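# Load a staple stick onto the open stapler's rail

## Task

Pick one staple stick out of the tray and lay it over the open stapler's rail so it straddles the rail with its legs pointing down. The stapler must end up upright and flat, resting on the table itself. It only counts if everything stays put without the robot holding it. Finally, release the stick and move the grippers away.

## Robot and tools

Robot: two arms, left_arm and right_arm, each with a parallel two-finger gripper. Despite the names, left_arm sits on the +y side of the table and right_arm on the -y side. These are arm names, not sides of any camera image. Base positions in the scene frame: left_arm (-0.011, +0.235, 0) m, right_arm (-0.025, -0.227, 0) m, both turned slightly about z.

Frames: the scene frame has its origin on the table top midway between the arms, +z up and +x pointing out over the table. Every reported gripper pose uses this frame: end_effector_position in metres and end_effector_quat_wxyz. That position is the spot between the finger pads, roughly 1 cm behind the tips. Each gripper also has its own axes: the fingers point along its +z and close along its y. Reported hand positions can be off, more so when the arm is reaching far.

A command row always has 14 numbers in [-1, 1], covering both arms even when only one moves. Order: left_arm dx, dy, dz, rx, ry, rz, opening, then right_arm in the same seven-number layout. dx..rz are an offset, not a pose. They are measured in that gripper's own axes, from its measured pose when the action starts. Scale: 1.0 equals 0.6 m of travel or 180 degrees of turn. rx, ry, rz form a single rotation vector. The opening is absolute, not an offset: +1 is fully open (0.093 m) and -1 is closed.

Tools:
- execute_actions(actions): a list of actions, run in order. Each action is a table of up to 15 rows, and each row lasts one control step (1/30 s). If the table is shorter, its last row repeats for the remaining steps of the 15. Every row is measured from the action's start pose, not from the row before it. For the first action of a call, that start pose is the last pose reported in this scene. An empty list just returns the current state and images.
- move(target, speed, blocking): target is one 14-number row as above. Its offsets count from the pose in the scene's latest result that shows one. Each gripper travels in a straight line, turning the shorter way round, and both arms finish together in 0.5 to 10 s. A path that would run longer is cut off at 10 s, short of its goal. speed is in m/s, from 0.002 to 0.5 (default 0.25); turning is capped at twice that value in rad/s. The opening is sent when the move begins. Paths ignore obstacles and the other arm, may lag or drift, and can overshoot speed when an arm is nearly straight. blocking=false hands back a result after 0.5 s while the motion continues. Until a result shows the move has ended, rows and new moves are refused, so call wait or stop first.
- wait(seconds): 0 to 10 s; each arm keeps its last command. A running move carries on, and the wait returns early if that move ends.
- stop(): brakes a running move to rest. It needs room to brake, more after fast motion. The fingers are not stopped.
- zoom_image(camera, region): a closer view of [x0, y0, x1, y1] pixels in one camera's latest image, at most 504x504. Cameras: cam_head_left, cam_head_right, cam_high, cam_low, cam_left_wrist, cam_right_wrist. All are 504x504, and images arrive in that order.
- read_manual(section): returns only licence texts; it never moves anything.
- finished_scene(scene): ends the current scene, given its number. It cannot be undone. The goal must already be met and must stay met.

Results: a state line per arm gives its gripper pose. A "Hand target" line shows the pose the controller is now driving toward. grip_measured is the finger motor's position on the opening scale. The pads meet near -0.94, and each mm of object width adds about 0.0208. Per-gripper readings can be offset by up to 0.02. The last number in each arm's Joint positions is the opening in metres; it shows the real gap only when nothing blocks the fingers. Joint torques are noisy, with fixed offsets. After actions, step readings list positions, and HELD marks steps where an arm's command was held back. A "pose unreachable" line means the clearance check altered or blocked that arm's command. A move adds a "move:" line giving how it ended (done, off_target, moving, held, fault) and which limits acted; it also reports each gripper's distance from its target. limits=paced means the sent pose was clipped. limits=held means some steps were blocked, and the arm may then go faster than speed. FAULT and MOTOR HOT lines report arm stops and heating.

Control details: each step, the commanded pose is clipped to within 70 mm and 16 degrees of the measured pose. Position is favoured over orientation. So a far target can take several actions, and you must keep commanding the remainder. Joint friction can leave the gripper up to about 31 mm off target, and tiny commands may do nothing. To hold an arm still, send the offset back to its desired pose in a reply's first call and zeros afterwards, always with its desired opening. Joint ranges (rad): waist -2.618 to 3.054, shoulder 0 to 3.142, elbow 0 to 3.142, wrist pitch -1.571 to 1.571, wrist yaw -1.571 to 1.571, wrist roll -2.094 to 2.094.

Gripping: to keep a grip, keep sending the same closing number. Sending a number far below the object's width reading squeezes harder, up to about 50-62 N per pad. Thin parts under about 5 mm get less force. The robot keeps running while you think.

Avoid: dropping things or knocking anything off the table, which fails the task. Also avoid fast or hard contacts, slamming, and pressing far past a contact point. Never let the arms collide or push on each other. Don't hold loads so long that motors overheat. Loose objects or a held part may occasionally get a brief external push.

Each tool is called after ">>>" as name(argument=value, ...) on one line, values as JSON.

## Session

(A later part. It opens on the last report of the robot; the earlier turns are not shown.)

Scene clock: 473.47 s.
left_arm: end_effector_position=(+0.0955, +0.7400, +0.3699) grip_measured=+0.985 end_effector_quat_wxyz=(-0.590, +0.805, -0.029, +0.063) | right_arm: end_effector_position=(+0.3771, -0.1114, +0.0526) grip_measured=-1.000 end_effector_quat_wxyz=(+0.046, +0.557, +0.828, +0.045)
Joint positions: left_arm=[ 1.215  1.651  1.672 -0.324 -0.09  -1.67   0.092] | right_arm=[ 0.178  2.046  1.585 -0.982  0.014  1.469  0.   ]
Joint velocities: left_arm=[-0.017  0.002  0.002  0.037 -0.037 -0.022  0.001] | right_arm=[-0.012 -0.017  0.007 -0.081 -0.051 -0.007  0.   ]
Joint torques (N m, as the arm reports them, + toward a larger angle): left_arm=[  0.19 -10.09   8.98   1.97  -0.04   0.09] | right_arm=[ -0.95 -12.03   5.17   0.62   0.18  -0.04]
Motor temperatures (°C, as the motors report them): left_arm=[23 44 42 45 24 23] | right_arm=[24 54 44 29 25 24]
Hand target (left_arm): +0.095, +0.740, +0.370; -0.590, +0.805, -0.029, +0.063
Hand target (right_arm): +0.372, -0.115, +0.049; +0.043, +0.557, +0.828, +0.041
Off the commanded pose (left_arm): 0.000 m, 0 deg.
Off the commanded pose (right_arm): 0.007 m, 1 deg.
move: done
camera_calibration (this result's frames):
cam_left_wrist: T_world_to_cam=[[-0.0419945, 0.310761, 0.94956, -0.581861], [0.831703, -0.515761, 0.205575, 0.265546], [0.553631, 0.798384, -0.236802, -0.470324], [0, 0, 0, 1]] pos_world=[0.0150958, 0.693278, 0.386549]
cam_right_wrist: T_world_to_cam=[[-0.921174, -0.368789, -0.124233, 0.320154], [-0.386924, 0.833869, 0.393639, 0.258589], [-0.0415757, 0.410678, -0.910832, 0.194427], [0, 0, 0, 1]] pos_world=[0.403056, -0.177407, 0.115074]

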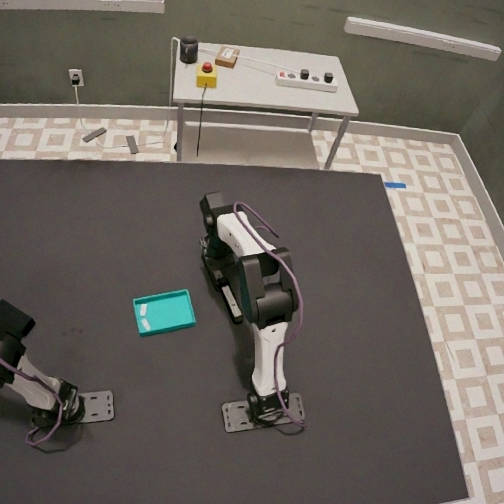

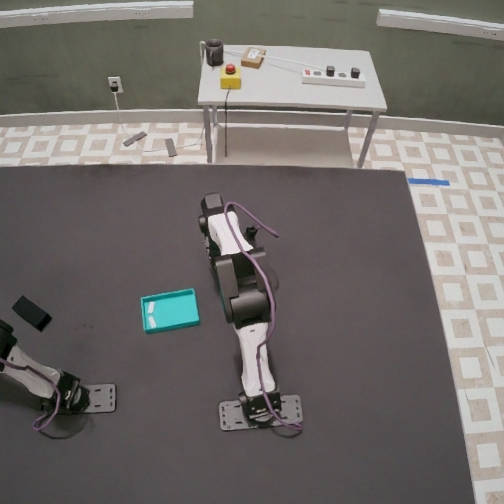

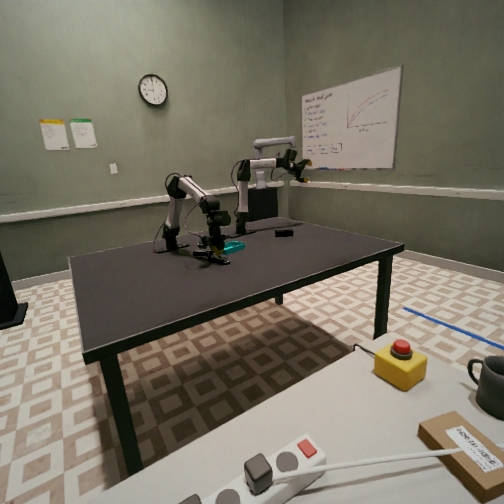

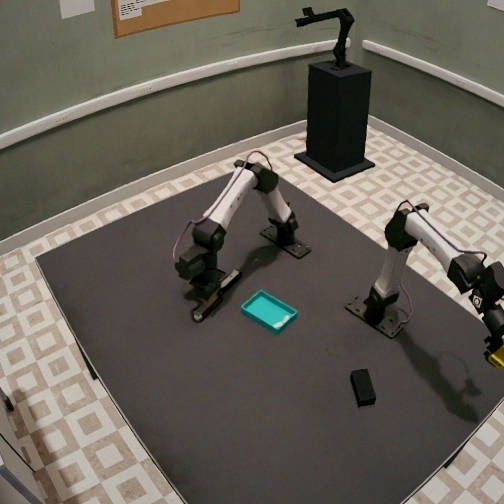

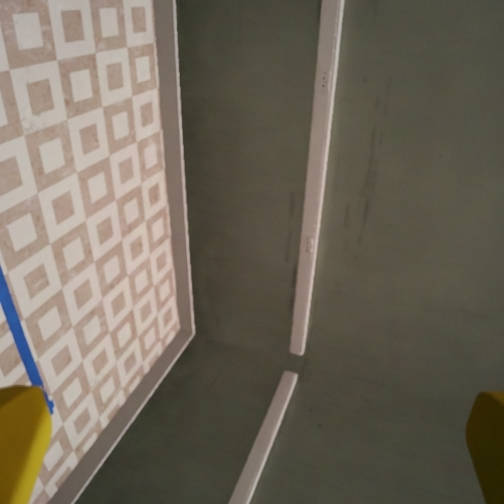

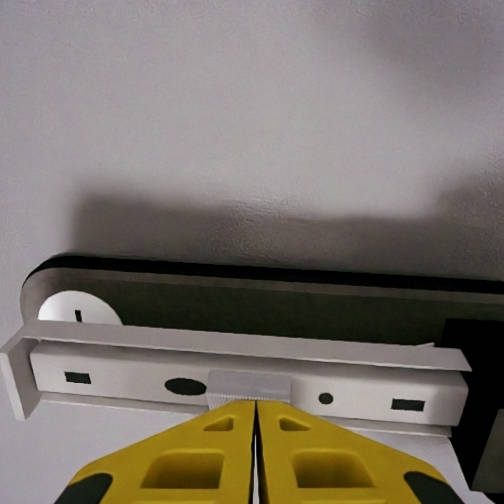

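>>> move(target=[0,0,0,0,0,0,1,-0.004,-0.008,0.025,0,0,0,-1], speed=0.01)

>>> zoom_image(camera="cam_right_wrist", region=[160, 320, 360, 440])

Scene clock: 482.63 s.
left_arm: end_effector_position=(+0.0955, +0.7400, +0.3699) grip_measured=+0.985 end_effector_quat_wxyz=(-0.590, +0.805, -0.029, +0.063) | right_arm: end_effector_position=(+0.3804, -0.1104, +0.0517) grip_measured=-1.000 end_effector_quat_wxyz=(+0.054, +0.557, +0.827, +0.054)
Joint positions: left_arm=[ 1.215  1.651  1.672 -0.324 -0.09  -1.67   0.092] | right_arm=[ 0.178  2.038  1.566 -0.946  0.014  1.469  0.   ]
Joint velocities: left_arm=[-0.007  0.002 -0.002  0.051  0.007 -0.022 -0.001] | right_arm=[-0.012  0.027 -0.007  0.022  0.022 -0.095  0.   ]
Joint torques (N m, as the arm reports them, + toward a larger angle): left_arm=[  0.14 -10.13   8.93   2.    -0.04   0.12] | right_arm=[ -0.86 -10.35   4.38   0.76   0.16  -0.02]
Motor temperatures (°C, as the motors report them): left_arm=[23 44 42 45 24 23] | right_arm=[24 55 43 29 25 24]
Hand target (left_arm): +0.095, +0.740, +0.370; -0.590, +0.805, -0.029, +0.063
Hand target (right_arm): +0.375, -0.115, +0.037; +0.046, +0.557, +0.828, +0.044
Off the commanded pose (left_arm): 0.000 m, 0 deg.
Off the commanded pose (right_arm): 0.016 m, 1 deg.
move: off_target (right_arm)
camera_calibration (this result's frames):
cam_left_wrist: T_world_to_cam=[[-0.0419945, 0.310761, 0.94956, -0.581861], [0.831703, -0.515761, 0.205575, 0.265546], [0.553631, 0.798384, -0.236802, -0.470324], [0, 0, 0, 1]] pos_world=[0.0150958, 0.693278, 0.386549]
cam_right_wrist: T_world_to_cam=[[-0.917981, -0.367853, -0.148308, 0.323562], [-0.396107, 0.831178, 0.390182, 0.262819], [-0.0202594, 0.416925, -0.908715, 0.185749], [0, 0, 0, 1]] pos_world=[0.404891, -0.176869, 0.114233]

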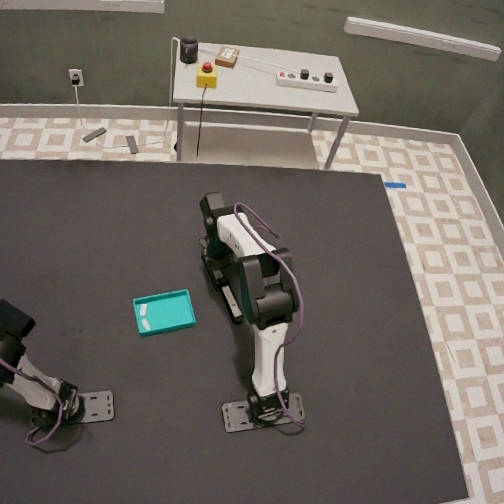

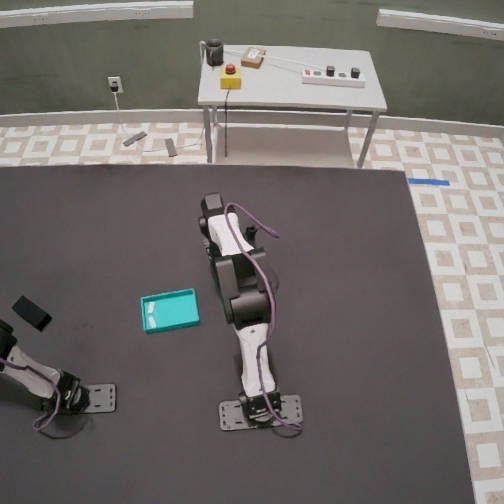

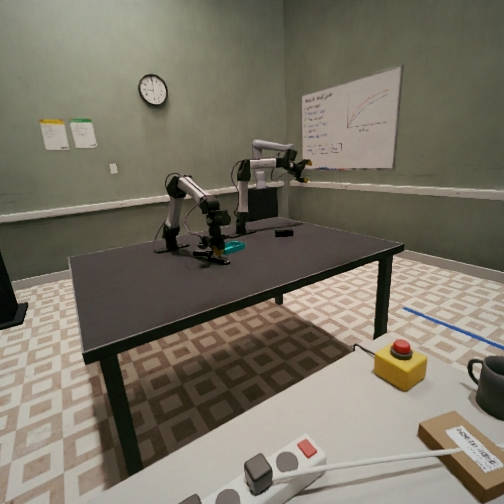

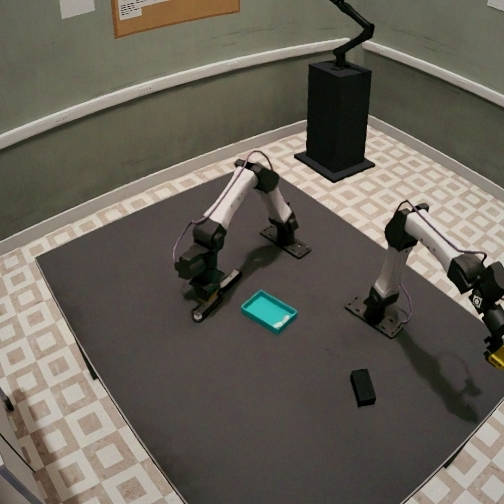

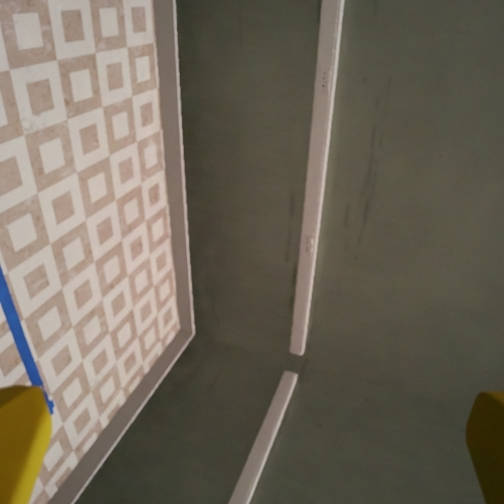

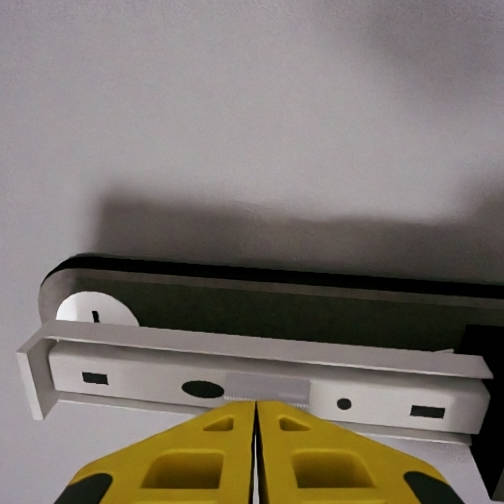

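Region (160, 320, 360, 440) of cam_right_wrist's 504x504 image, scaled by 2.520, with more detail than that image has; it fills the top 302 rows of this view, and the rest is white.

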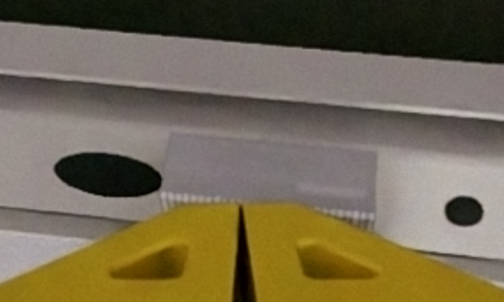

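>>> move(target=[0,0,0,0,0,0,1,-0.006,-0.016,0.02,0,-0.008,0,-1], speed=0.01)

>>> zoom_image(camera="cam_right_wrist", region=[160, 320, 360, 440])

Scene clock: 493.93 s.
left_arm: end_effector_position=(+0.0955, +0.7400, +0.3699) grip_measured=+0.985 end_effector_quat_wxyz=(-0.590, +0.805, -0.029, +0.063) | right_arm: end_effector_position=(+0.3803, -0.1107, +0.0517) grip_measured=-1.000 end_effector_quat_wxyz=(+0.064, +0.556, +0.826, +0.064)
Joint positions: left_arm=[ 1.215  1.651  1.672 -0.324 -0.09  -1.67   0.092] | right_arm=[ 0.178  2.013  1.525 -0.902  0.015  1.469  0.   ]
Joint velocities: left_arm=[ 0.002  0.017 -0.002 -0.037  0.066  0.007  0.   ] | right_arm=[-0.002 -0.022 -0.017 -0.022 -0.007 -0.022  0.   ]
Joint torques (N m, as the arm reports them, + toward a larger angle): left_arm=[  0.15 -10.18   8.98   2.    -0.03   0.09] | right_arm=[ -0.45 -10.33   4.6    0.78   0.43   0.04]
Motor temperatures (°C, as the motors report them): left_arm=[23 44 42 45 24 23] | right_arm=[24 55 42 29 25 24]
Hand target (left_arm): +0.095, +0.740, +0.370; -0.590, +0.805, -0.029, +0.063
Hand target (right_arm): +0.375, -0.117, +0.039; +0.064, +0.557, +0.827, +0.047
Off the commanded pose (left_arm): 0.000 m, 0 deg.
Off the commanded pose (right_arm): 0.016 m, 2 deg.
move: off_target (right_arm)
camera_calibration (this result's frames):
cam_left_wrist: T_world_to_cam=[[-0.0419945, 0.310761, 0.94956, -0.581861], [0.831703, -0.515761, 0.205575, 0.265546], [0.553631, 0.798384, -0.236802, -0.470324], [0, 0, 0, 1]] pos_world=[0.0150958, 0.693278, 0.386549]
cam_right_wrist: T_world_to_cam=[[-0.913607, -0.366568, -0.175926, 0.323252], [-0.406571, 0.828598, 0.384871, 0.266916], [0.00469089, 0.423147, -0.906049, 0.176946], [0, 0, 0, 1]] pos_world=[0.403016, -0.177547, 0.114462]

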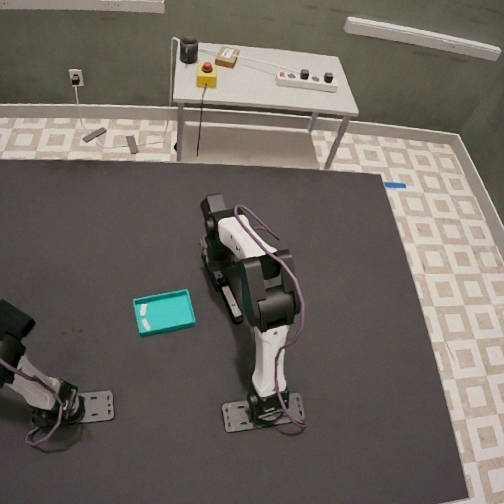

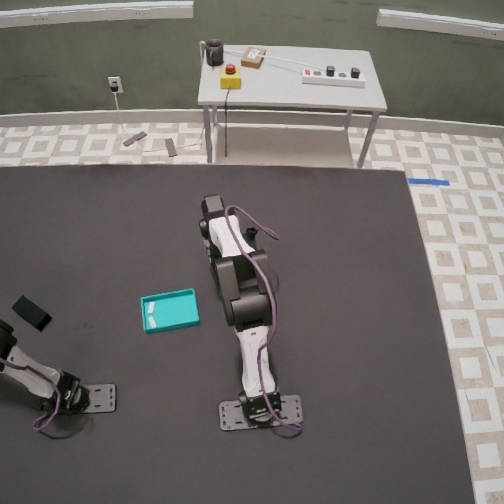

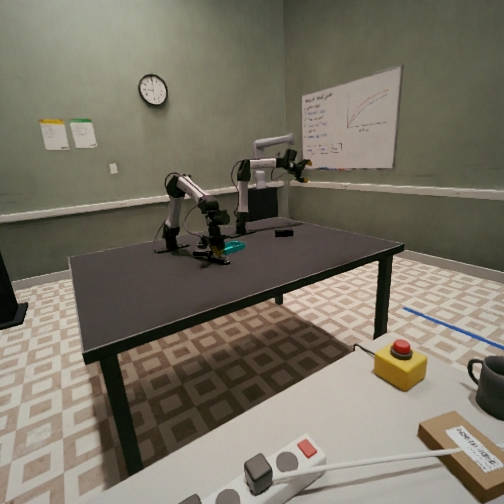

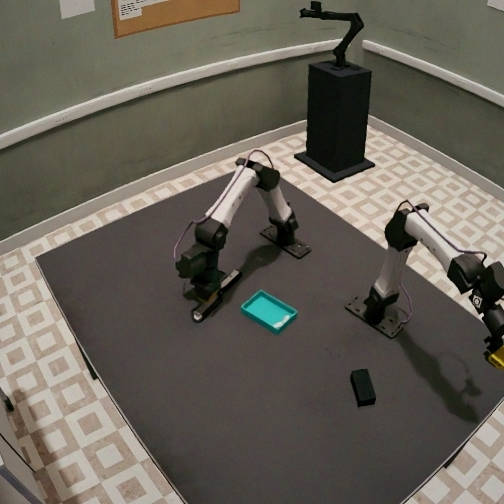

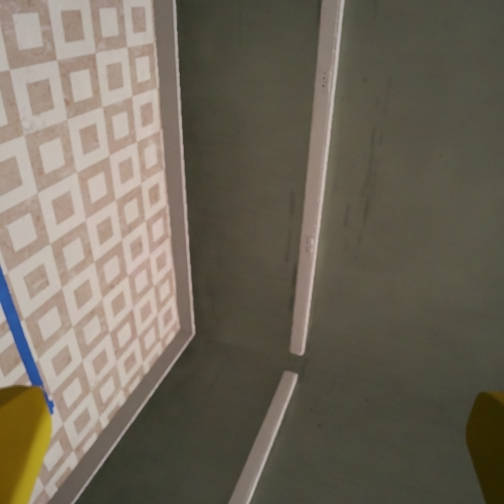

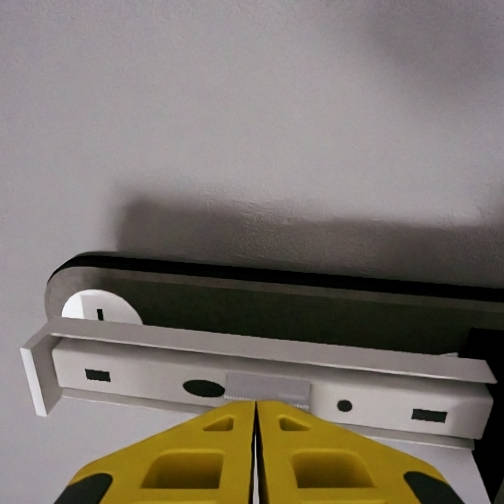

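Region (160, 320, 360, 440) of cam_right_wrist's 504x504 image, scaled by 2.520, with more detail than that image has; it fills the top 302 rows of this view, and the rest is white.

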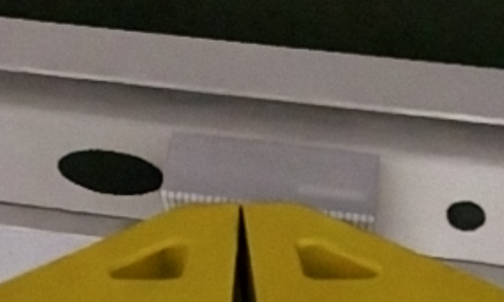

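>>> move(target=[0,0,0,0,0,0,1,-0.005,0,0.015,0,-0.025,0,-1], speed=0.01)

>>> zoom_image(camera="cam_right_wrist", region=[160, 320, 360, 440])

Scene clock: 513.07 s.
left_arm: end_effector_position=(+0.0955, +0.7400, +0.3699) grip_measured=+0.985 end_effector_quat_wxyz=(-0.590, +0.805, -0.029, +0.063) | right_arm: end_effector_position=(+0.3881, -0.1127, +0.0541) grip_measured=-1.000 end_effector_quat_wxyz=(+0.098, +0.557, +0.822, +0.056)
Joint positions: left_arm=[ 1.215  1.651  1.672 -0.324 -0.09  -1.67   0.092] | right_arm=[ 0.195  2.012  1.525 -0.873  0.084  1.485  0.   ]
Joint velocities: left_arm=[-0.002 -0.002 -0.002 -0.007 -0.022  0.007  0.   ] | right_arm=[-0.012 -0.007  0.002 -0.007 -0.066  0.051  0.   ]
Joint torques (N m, as the arm reports them, + toward a larger angle): left_arm=[  0.2  -10.15   8.98   2.    -0.05   0.08] | right_arm=[  0.35 -10.12   5.82   0.8    0.36   0.1 ]
Motor temperatures (°C, as the motors report them): left_arm=[23 44 42 46 24 23] | right_arm=[24 55 41 29 25 24]
Hand target (left_arm): +0.095, +0.740, +0.370; -0.590, +0.805, -0.029, +0.063
Hand target (right_arm): +0.383, -0.113, +0.043; +0.096, +0.558, +0.823, +0.042
Off the commanded pose (left_arm): 0.000 m, 0 deg.
Off the commanded pose (right_arm): 0.012 m, 2 deg.
move: off_target (right_arm)
camera_calibration (this result's frames):
cam_left_wrist: T_world_to_cam=[[-0.0419945, 0.310761, 0.94956, -0.581861], [0.831703, -0.515761, 0.205575, 0.265546], [0.553631, 0.798384, -0.236802, -0.470324], [0, 0, 0, 1]] pos_world=[0.0150958, 0.693278, 0.386549]
cam_right_wrist: T_world_to_cam=[[-0.908962, -0.365635, -0.200245, 0.329681], [-0.413462, 0.852066, 0.320987, 0.279687], [0.0532582, 0.374559, -0.925672, 0.156677], [0, 0, 0, 1]] pos_world=[0.406963, -0.176453, 0.121273]

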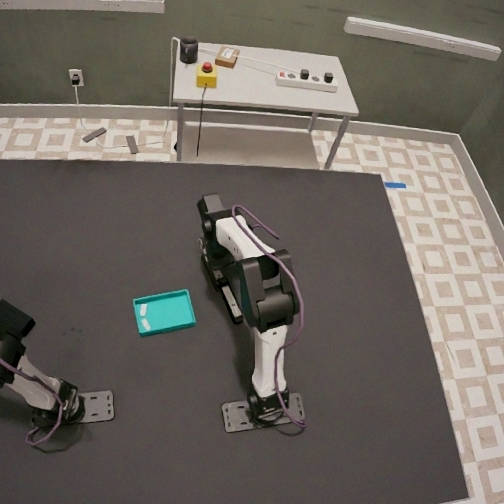

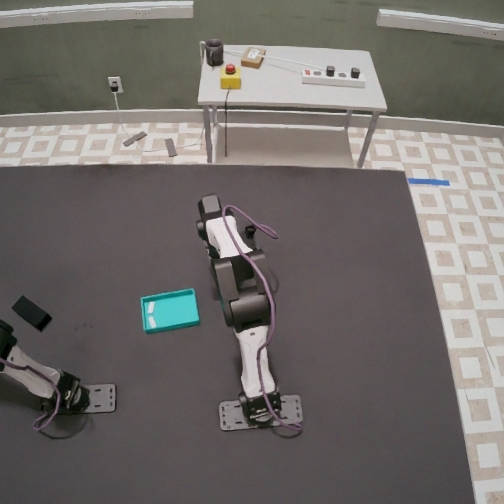

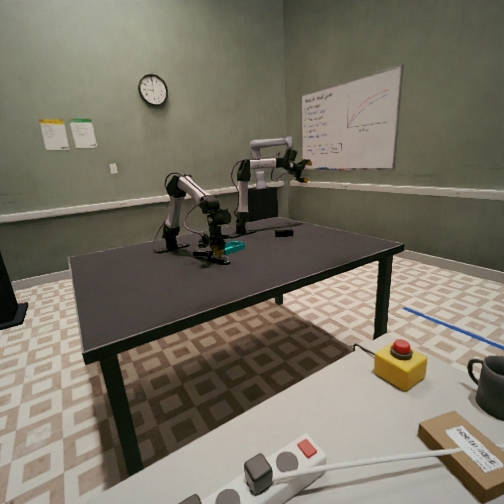

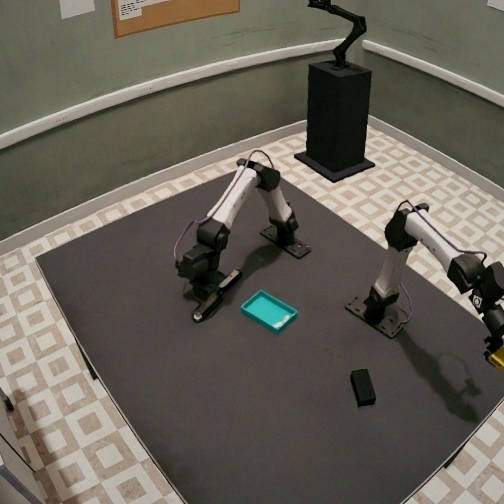

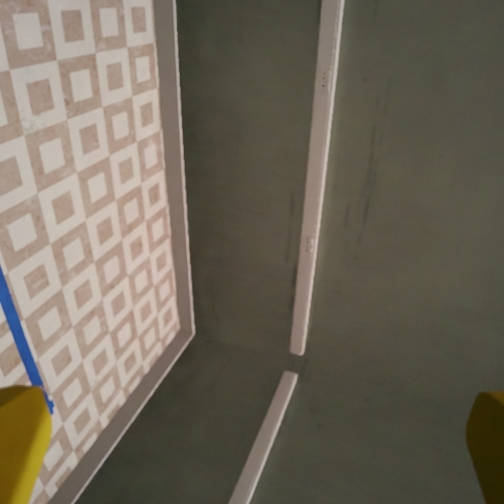

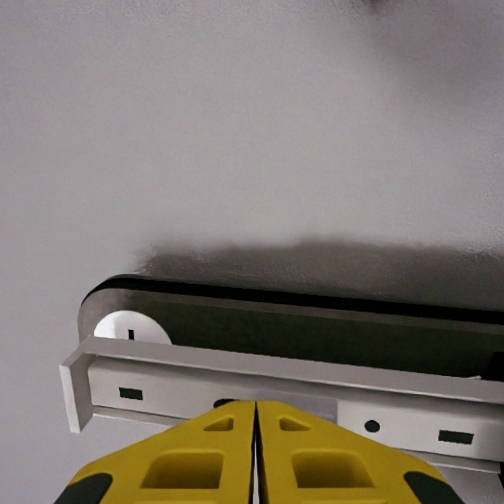

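Region (160, 320, 360, 440) of cam_right_wrist's 504x504 image, scaled by 2.520, with more detail than that image has; it fills the top 302 rows of this view, and the rest is white.

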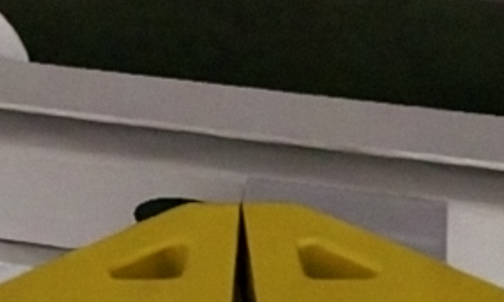

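>>> move(target=[0,0,0,0,0,0,1,0.0,-0.025,0.02,0,0,0,-1], speed=0.01)

>>> zoom_image(camera="cam_right_wrist", region=[130, 300, 380, 440])

Scene clock: 521.63 s.
left_arm: end_effector_position=(+0.0955, +0.7400, +0.3699) grip_measured=+0.985 end_effector_quat_wxyz=(-0.590, +0.805, -0.029, +0.063) | right_arm: end_effector_position=(+0.3891, -0.1125, +0.0522) grip_measured=-1.000 end_effector_quat_wxyz=(+0.113, +0.557, +0.820, +0.074)
Joint positions: left_arm=[ 1.215  1.651  1.672 -0.324 -0.09  -1.67   0.092] | right_arm=[ 0.195  1.98   1.459 -0.793  0.085  1.485  0.   ]
Joint velocities: left_arm=[ 0.002  0.007 -0.007  0.022  0.037  0.007  0.001] | right_arm=[-0.007 -0.012 -0.017 -0.037  0.051  0.022  0.   ]
Joint torques (N m, as the arm reports them, + toward a larger angle): left_arm=[  0.12 -10.11   8.91   2.01  -0.06   0.1 ] | right_arm=[ -0.51 -10.56   4.57   0.72   0.19  -0.01]
Motor temperatures (°C, as the motors report them): left_arm=[23 45 43 46 24 23] | right_arm=[24 55 41 29 25 24]
Hand target (left_arm): +0.095, +0.740, +0.370; -0.590, +0.805, -0.029, +0.063
Hand target (right_arm): +0.377, -0.118, +0.040; +0.098, +0.557, +0.823, +0.056
Off the commanded pose (left_arm): 0.000 m, 0 deg.
Off the commanded pose (right_arm): 0.019 m, 3 deg.
move: off_target (right_arm)
camera_calibration (this result's frames):
cam_left_wrist: T_world_to_cam=[[-0.0419945, 0.310761, 0.94956, -0.581861], [0.831703, -0.515761, 0.205575, 0.265546], [0.553631, 0.798384, -0.236802, -0.470324], [0, 0, 0, 1]] pos_world=[0.0150958, 0.693278, 0.386549]
cam_right_wrist: T_world_to_cam=[[-0.898986, -0.362518, -0.245773, 0.32916], [-0.427591, 0.847935, 0.313324, 0.286002], [0.0948143, 0.386765, -0.917291, 0.139546], [0, 0, 0, 1]] pos_world=[0.404971, -0.177156, 0.119292]

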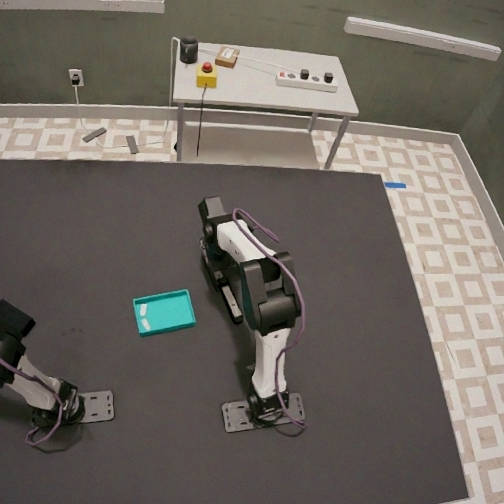

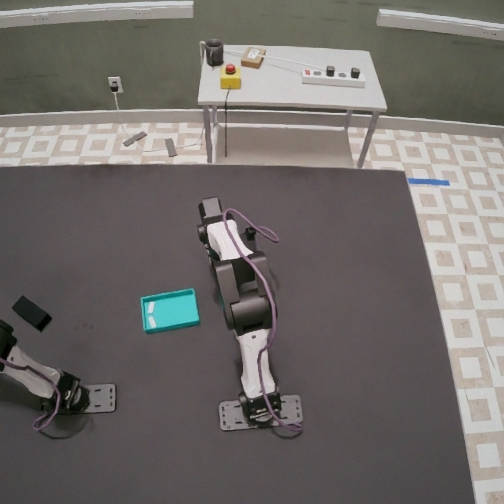

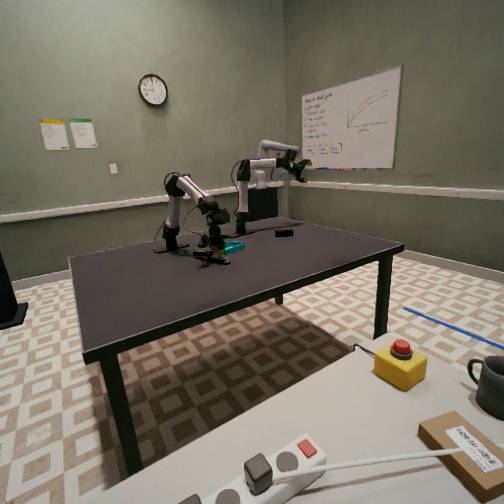

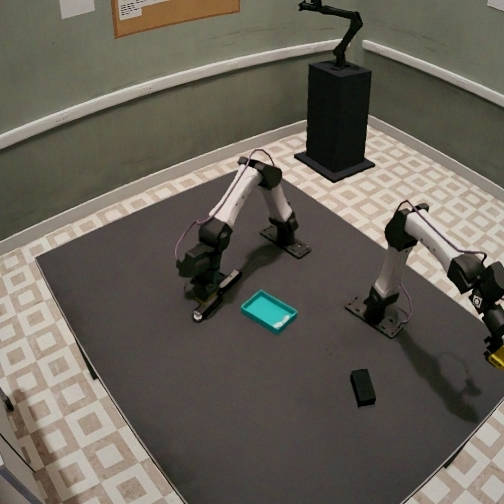

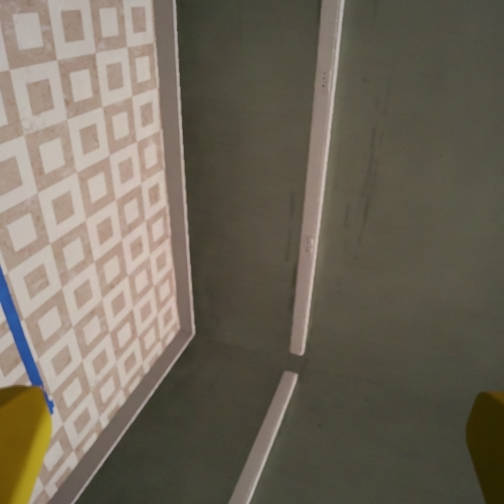

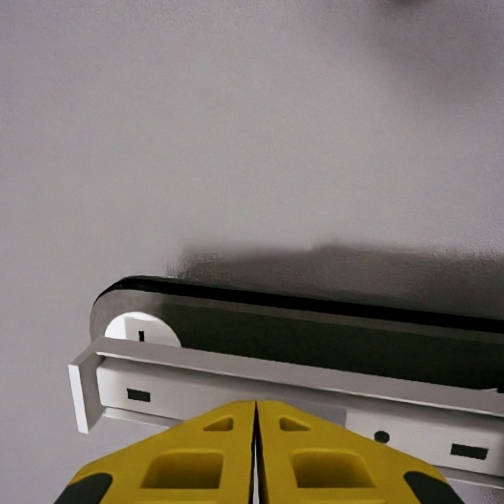

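Region (130, 300, 380, 440) of cam_right_wrist's 504x504 image, scaled by 2.016, with more detail than that image has; it fills the top 282 rows of this view, and the rest is white.

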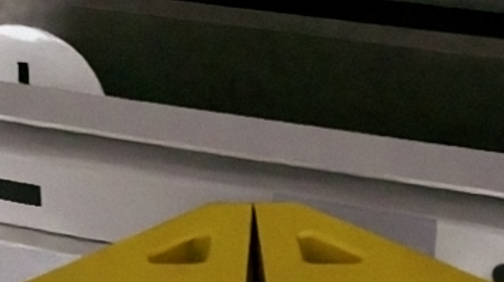

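>>> move(target=[0,0,0,0,0,0,1,0,0,-0.07,0,0,0,-1], speed=0.06)

>>> zoom_image(camera="cam_right_wrist", region=[150, 200, 400, 420])

Scene clock: 528.30 s.
left_arm: end_effector_position=(+0.0955, +0.7400, +0.3699) grip_measured=+0.985 end_effector_quat_wxyz=(-0.590, +0.805, -0.029, +0.063) | right_arm: end_effector_position=(+0.3773, -0.1162, +0.0847) grip_measured=-1.000 end_effector_quat_wxyz=(+0.110, +0.557, +0.820, +0.069)
Joint positions: left_arm=[ 1.215  1.651  1.672 -0.324 -0.09  -1.67   0.092] | right_arm=[ 0.195  1.915  1.505 -0.915  0.085  1.485  0.   ]
Joint velocities: left_arm=[-0.007 -0.002 -0.012 -0.066  0.022 -0.022  0.001] | right_arm=[-0.017  0.002 -0.022  0.007  0.037 -0.007  0.   ]
Joint torques (N m, as the arm reports them, + toward a larger angle): left_arm=[  0.16 -10.14   8.93   2.02  -0.04   0.1 ] | right_arm=[  0.38 -11.2    9.37   0.66   0.22   0.11]
Motor temperatures (°C, as the motors report them): left_arm=[23 45 43 46 24 23] | right_arm=[24 55 41 29 25 24]
Hand target (left_arm): +0.095, +0.740, +0.370; -0.590, +0.805, -0.029, +0.063
Hand target (right_arm): +0.378, -0.113, +0.093; +0.113, +0.557, +0.820, +0.074
Off the commanded pose (left_arm): 0.000 m, 0 deg.
Off the commanded pose (right_arm): 0.009 m, 1 deg.
move: done
camera_calibration (this result's frames):
cam_left_wrist: T_world_to_cam=[[-0.0419945, 0.310761, 0.94956, -0.581861], [0.831703, -0.515761, 0.205575, 0.265546], [0.553631, 0.798384, -0.236802, -0.470324], [0, 0, 0, 1]] pos_world=[0.0150958, 0.693278, 0.386549]
cam_right_wrist: T_world_to_cam=[[-0.901696, -0.363363, -0.234331, 0.325127], [-0.424043, 0.849041, 0.315145, 0.272508], [0.0844448, 0.383532, -0.919659, 0.175686], [0, 0, 0, 1]] pos_world=[0.393885, -0.180612, 0.151879]

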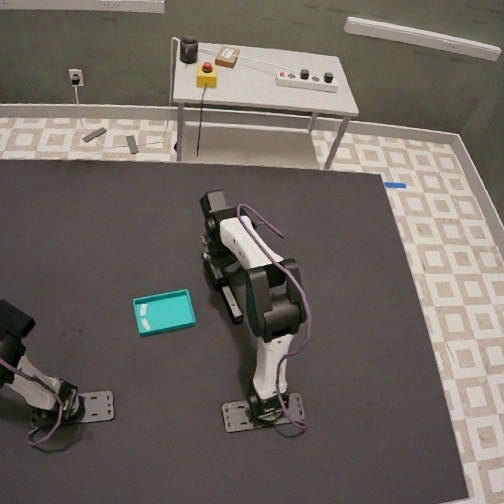

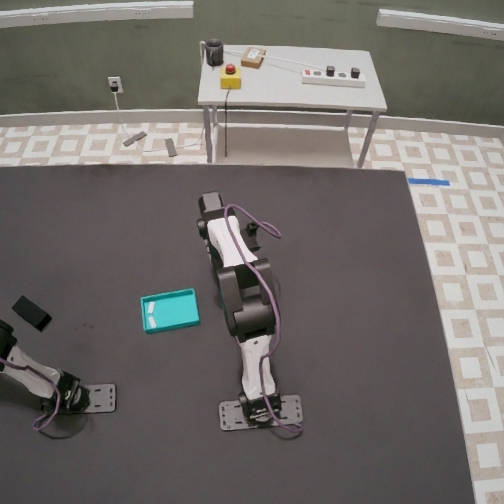

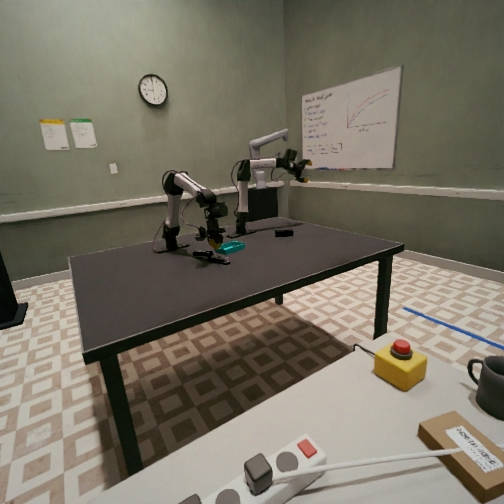

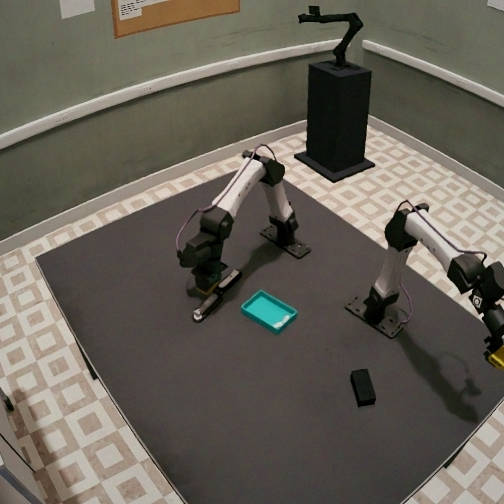

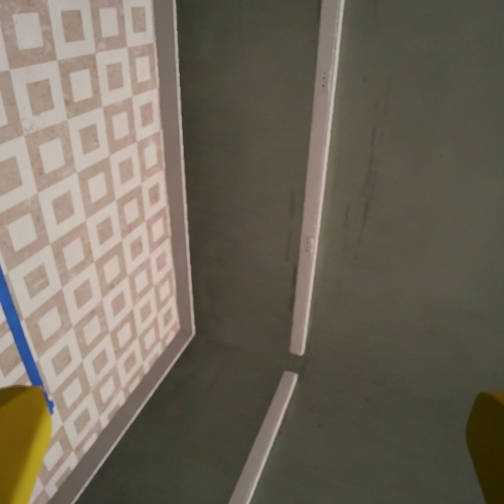

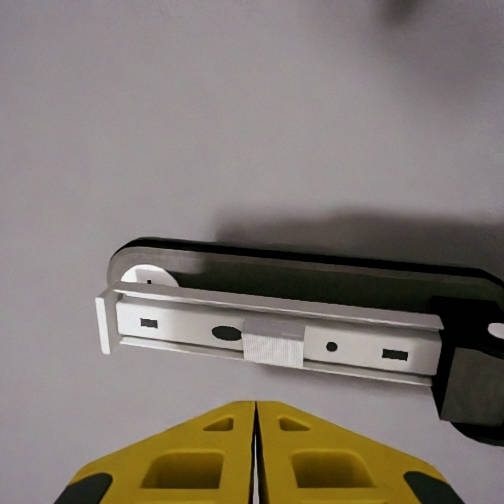

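Region (150, 200, 400, 420) of cam_right_wrist's 504x504 image, scaled by 2.016, with more detail than that image has; it fills the top 444 rows of this view, and the rest is white.

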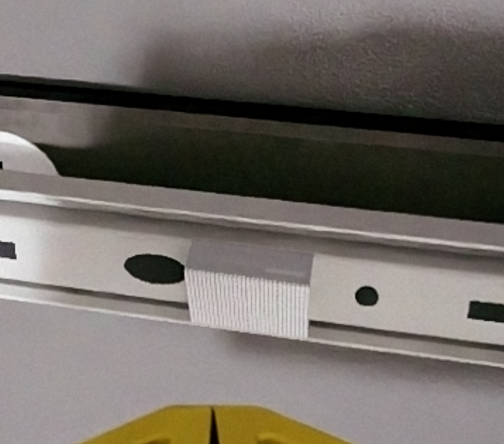

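>>> move(target=[0,0,0,0,0,0,1,0,0,-0.02,0,0,-0.5,-0.32], speed=0.25)

Scene clock: 568.50 s.
left_arm: end_effector_position=(+0.0955, +0.7400, +0.3699) grip_measured=+0.985 end_effector_quat_wxyz=(-0.590, +0.805, -0.029, +0.063) | right_arm: end_effector_position=(+0.3711, -0.1182, +0.0832) grip_measured=-0.322 end_effector_quat_wxyz=(+0.113, -0.180, +0.977, -0.029)
Joint positions: left_arm=[ 1.215  1.651  1.672 -0.324 -0.09  -1.67   0.092] | right_arm=[ 0.195  1.915  1.505 -0.942  0.085 -0.072  0.03 ]
Joint velocities: left_arm=[ 0.007 -0.012 -0.007 -0.022 -0.007  0.007  0.   ] | right_arm=[-0.017 -0.002 -0.027  0.022 -0.037 -0.081  0.   ]
Joint torques (N m, as the arm reports them, + toward a larger angle): left_arm=[  0.14 -10.11   8.95   2.01  -0.04   0.1 ] | right_arm=[ -0.26 -11.81   9.83   0.67   0.17  -0.06]
Motor temperatures (°C, as the motors report them): left_arm=[23 45 43 46 24 23] | right_arm=[24 57 46 29 25 24]
Hand target (left_arm): +0.095, +0.740, +0.370; -0.590, +0.805, -0.029, +0.063
Hand target (right_arm): +0.374, -0.116, +0.096; +0.126, -0.186, +0.974, -0.029
Off the commanded pose (left_arm): 0.000 m, 0 deg.
Off the commanded pose (right_arm): 0.014 m, 2 deg.
move: off_target (right_arm)
camera_calibration (this result's frames):
cam_left_wrist: T_world_to_cam=[[-0.0419945, 0.310761, 0.94956, -0.581861], [0.831703, -0.515761, 0.205575, 0.265546], [0.553631, 0.798384, -0.236802, -0.470324], [0, 0, 0, 1]] pos_world=[0.0150958, 0.693278, 0.386549]
cam_right_wrist: T_world_to_cam=[[0.338289, -0.935904, 0.0982073, -0.236986], [-0.924867, -0.311393, 0.218304, 0.328805], [-0.17373, -0.164678, -0.970927, 0.210841], [0, 0, 0, 1]] pos_world=[0.4209, -0.0846878, 0.156205]

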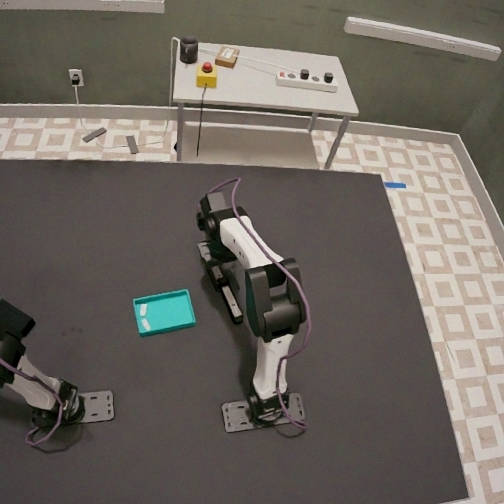

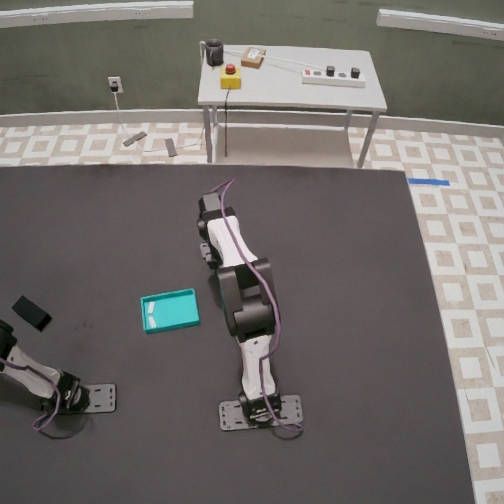

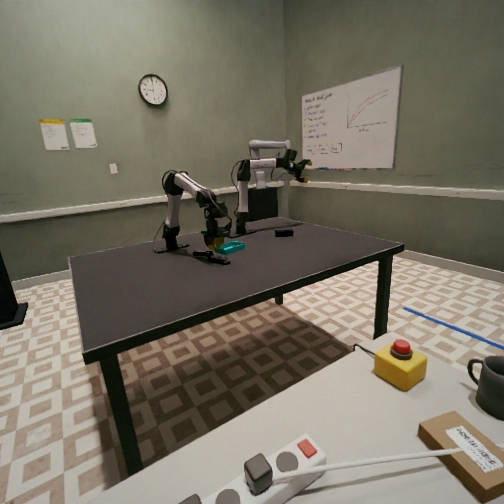

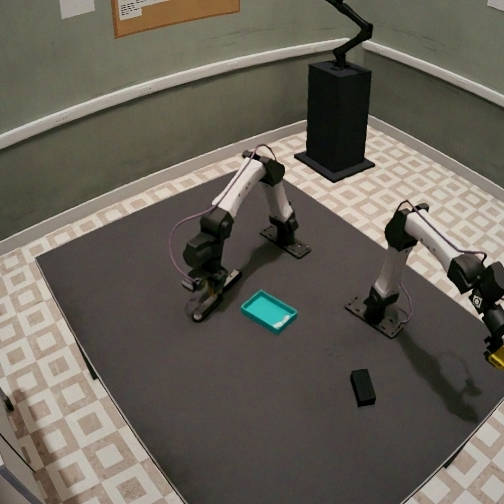

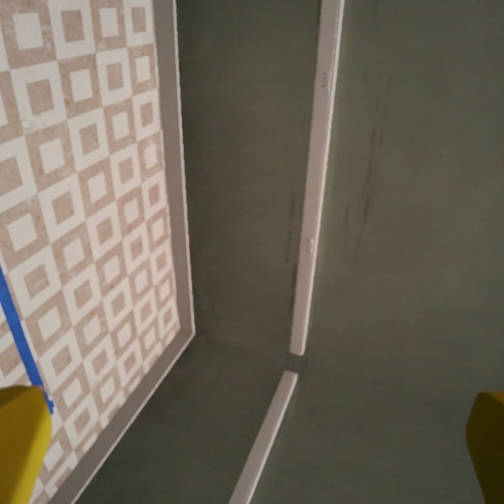

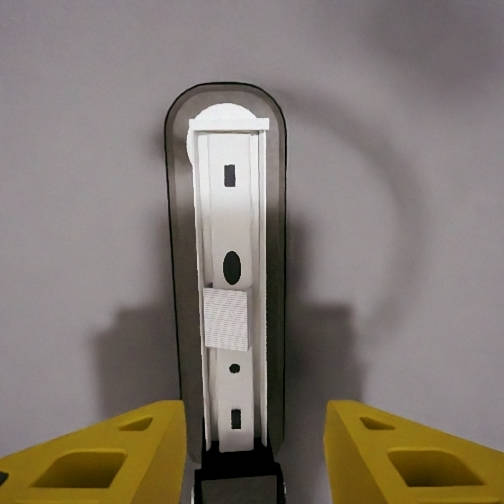

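>>> move(target=[0,0,0,0,0,0,1,-0.008,-0.02,0.022,-0.022,0.055,-0.008,-0.32], speed=0.08)

Scene clock: 578.60 s.
left_arm: end_effector_position=(+0.0955, +0.7400, +0.3699) grip_measured=+0.985 end_effector_quat_wxyz=(-0.590, +0.805, -0.029, +0.063) | right_arm: end_effector_position=(+0.3810, -0.1274, +0.0754) grip_measured=-0.322 end_effector_quat_wxyz=(+0.029, -0.192, +0.981, -0.018)
Joint positions: left_arm=[ 1.215  1.651  1.672 -0.324 -0.09  -1.67   0.092] | right_arm=[ 0.148  2.098  1.761 -1.177  0.039 -0.132  0.03 ]
Joint velocities: left_arm=[ 0.002  0.012  0.012 -0.037  0.022 -0.007 -0.001] | right_arm=[-0.012 -0.017 -0.017 -0.007 -0.022 -0.022 -0.   ]
Joint torques (N m, as the arm reports them, + toward a larger angle): left_arm=[  0.14 -10.1    8.9    2.02  -0.05   0.11] | right_arm=[ -0.85 -10.3    9.42   0.39   0.01   0.  ]
Motor temperatures (°C, as the motors report them): left_arm=[23 45 43 46 24 23] | right_arm=[24 57 47 28 25 24]
Hand target (left_arm): +0.095, +0.740, +0.370; -0.590, +0.805, -0.029, +0.063
Hand target (right_arm): +0.382, -0.128, +0.072; +0.022, -0.193, +0.981, -0.012
Off the commanded pose (left_arm): 0.000 m, 0 deg.
Off the commanded pose (right_arm): 0.003 m, 1 deg.
move: done
camera_calibration (this result's frames):
cam_left_wrist: T_world_to_cam=[[-0.0419945, 0.310761, 0.94956, -0.581861], [0.831703, -0.515761, 0.205575, 0.265546], [0.553631, 0.798384, -0.236802, -0.470324], [0, 0, 0, 1]] pos_world=[0.0150958, 0.693278, 0.386549]
cam_right_wrist: T_world_to_cam=[[0.36922, -0.92813, 0.0474454, -0.255143], [-0.868313, -0.326328, 0.373555, 0.30163], [-0.331225, -0.179121, -0.926394, 0.258331], [0, 0, 0, 1]] pos_world=[0.441679, -0.0921034, 0.138747]

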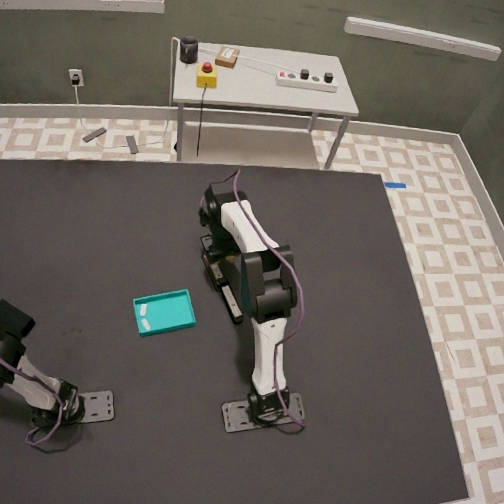

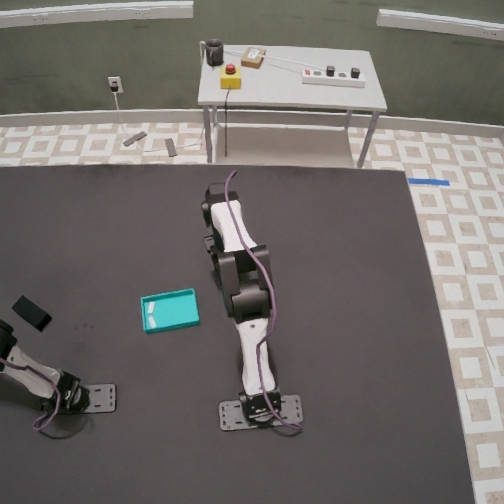

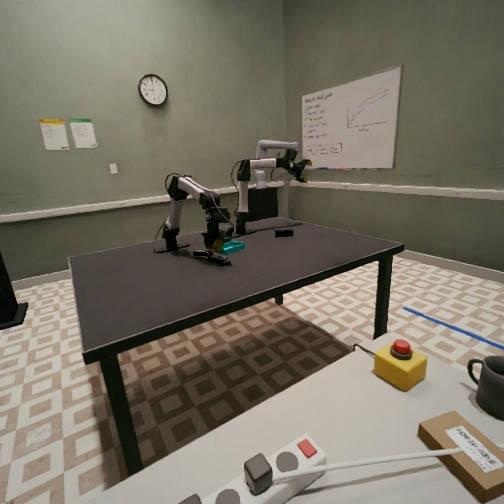

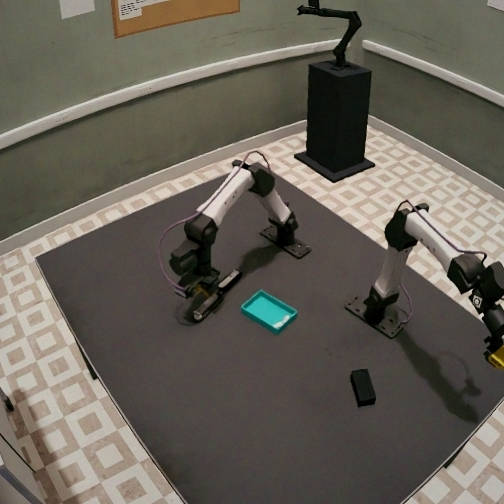

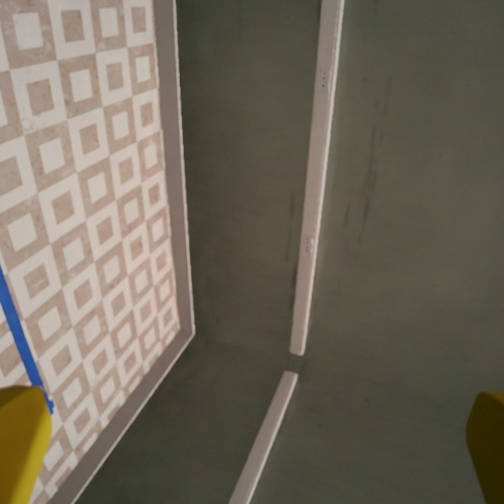

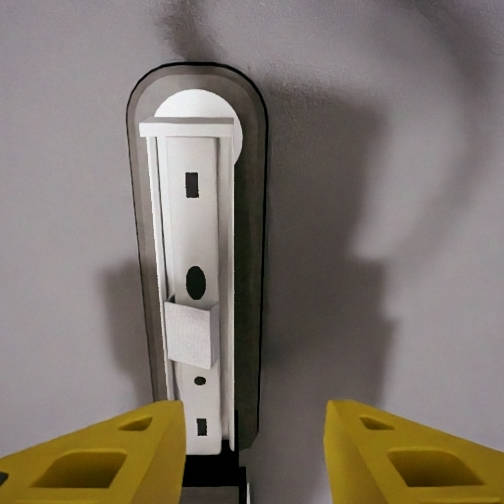

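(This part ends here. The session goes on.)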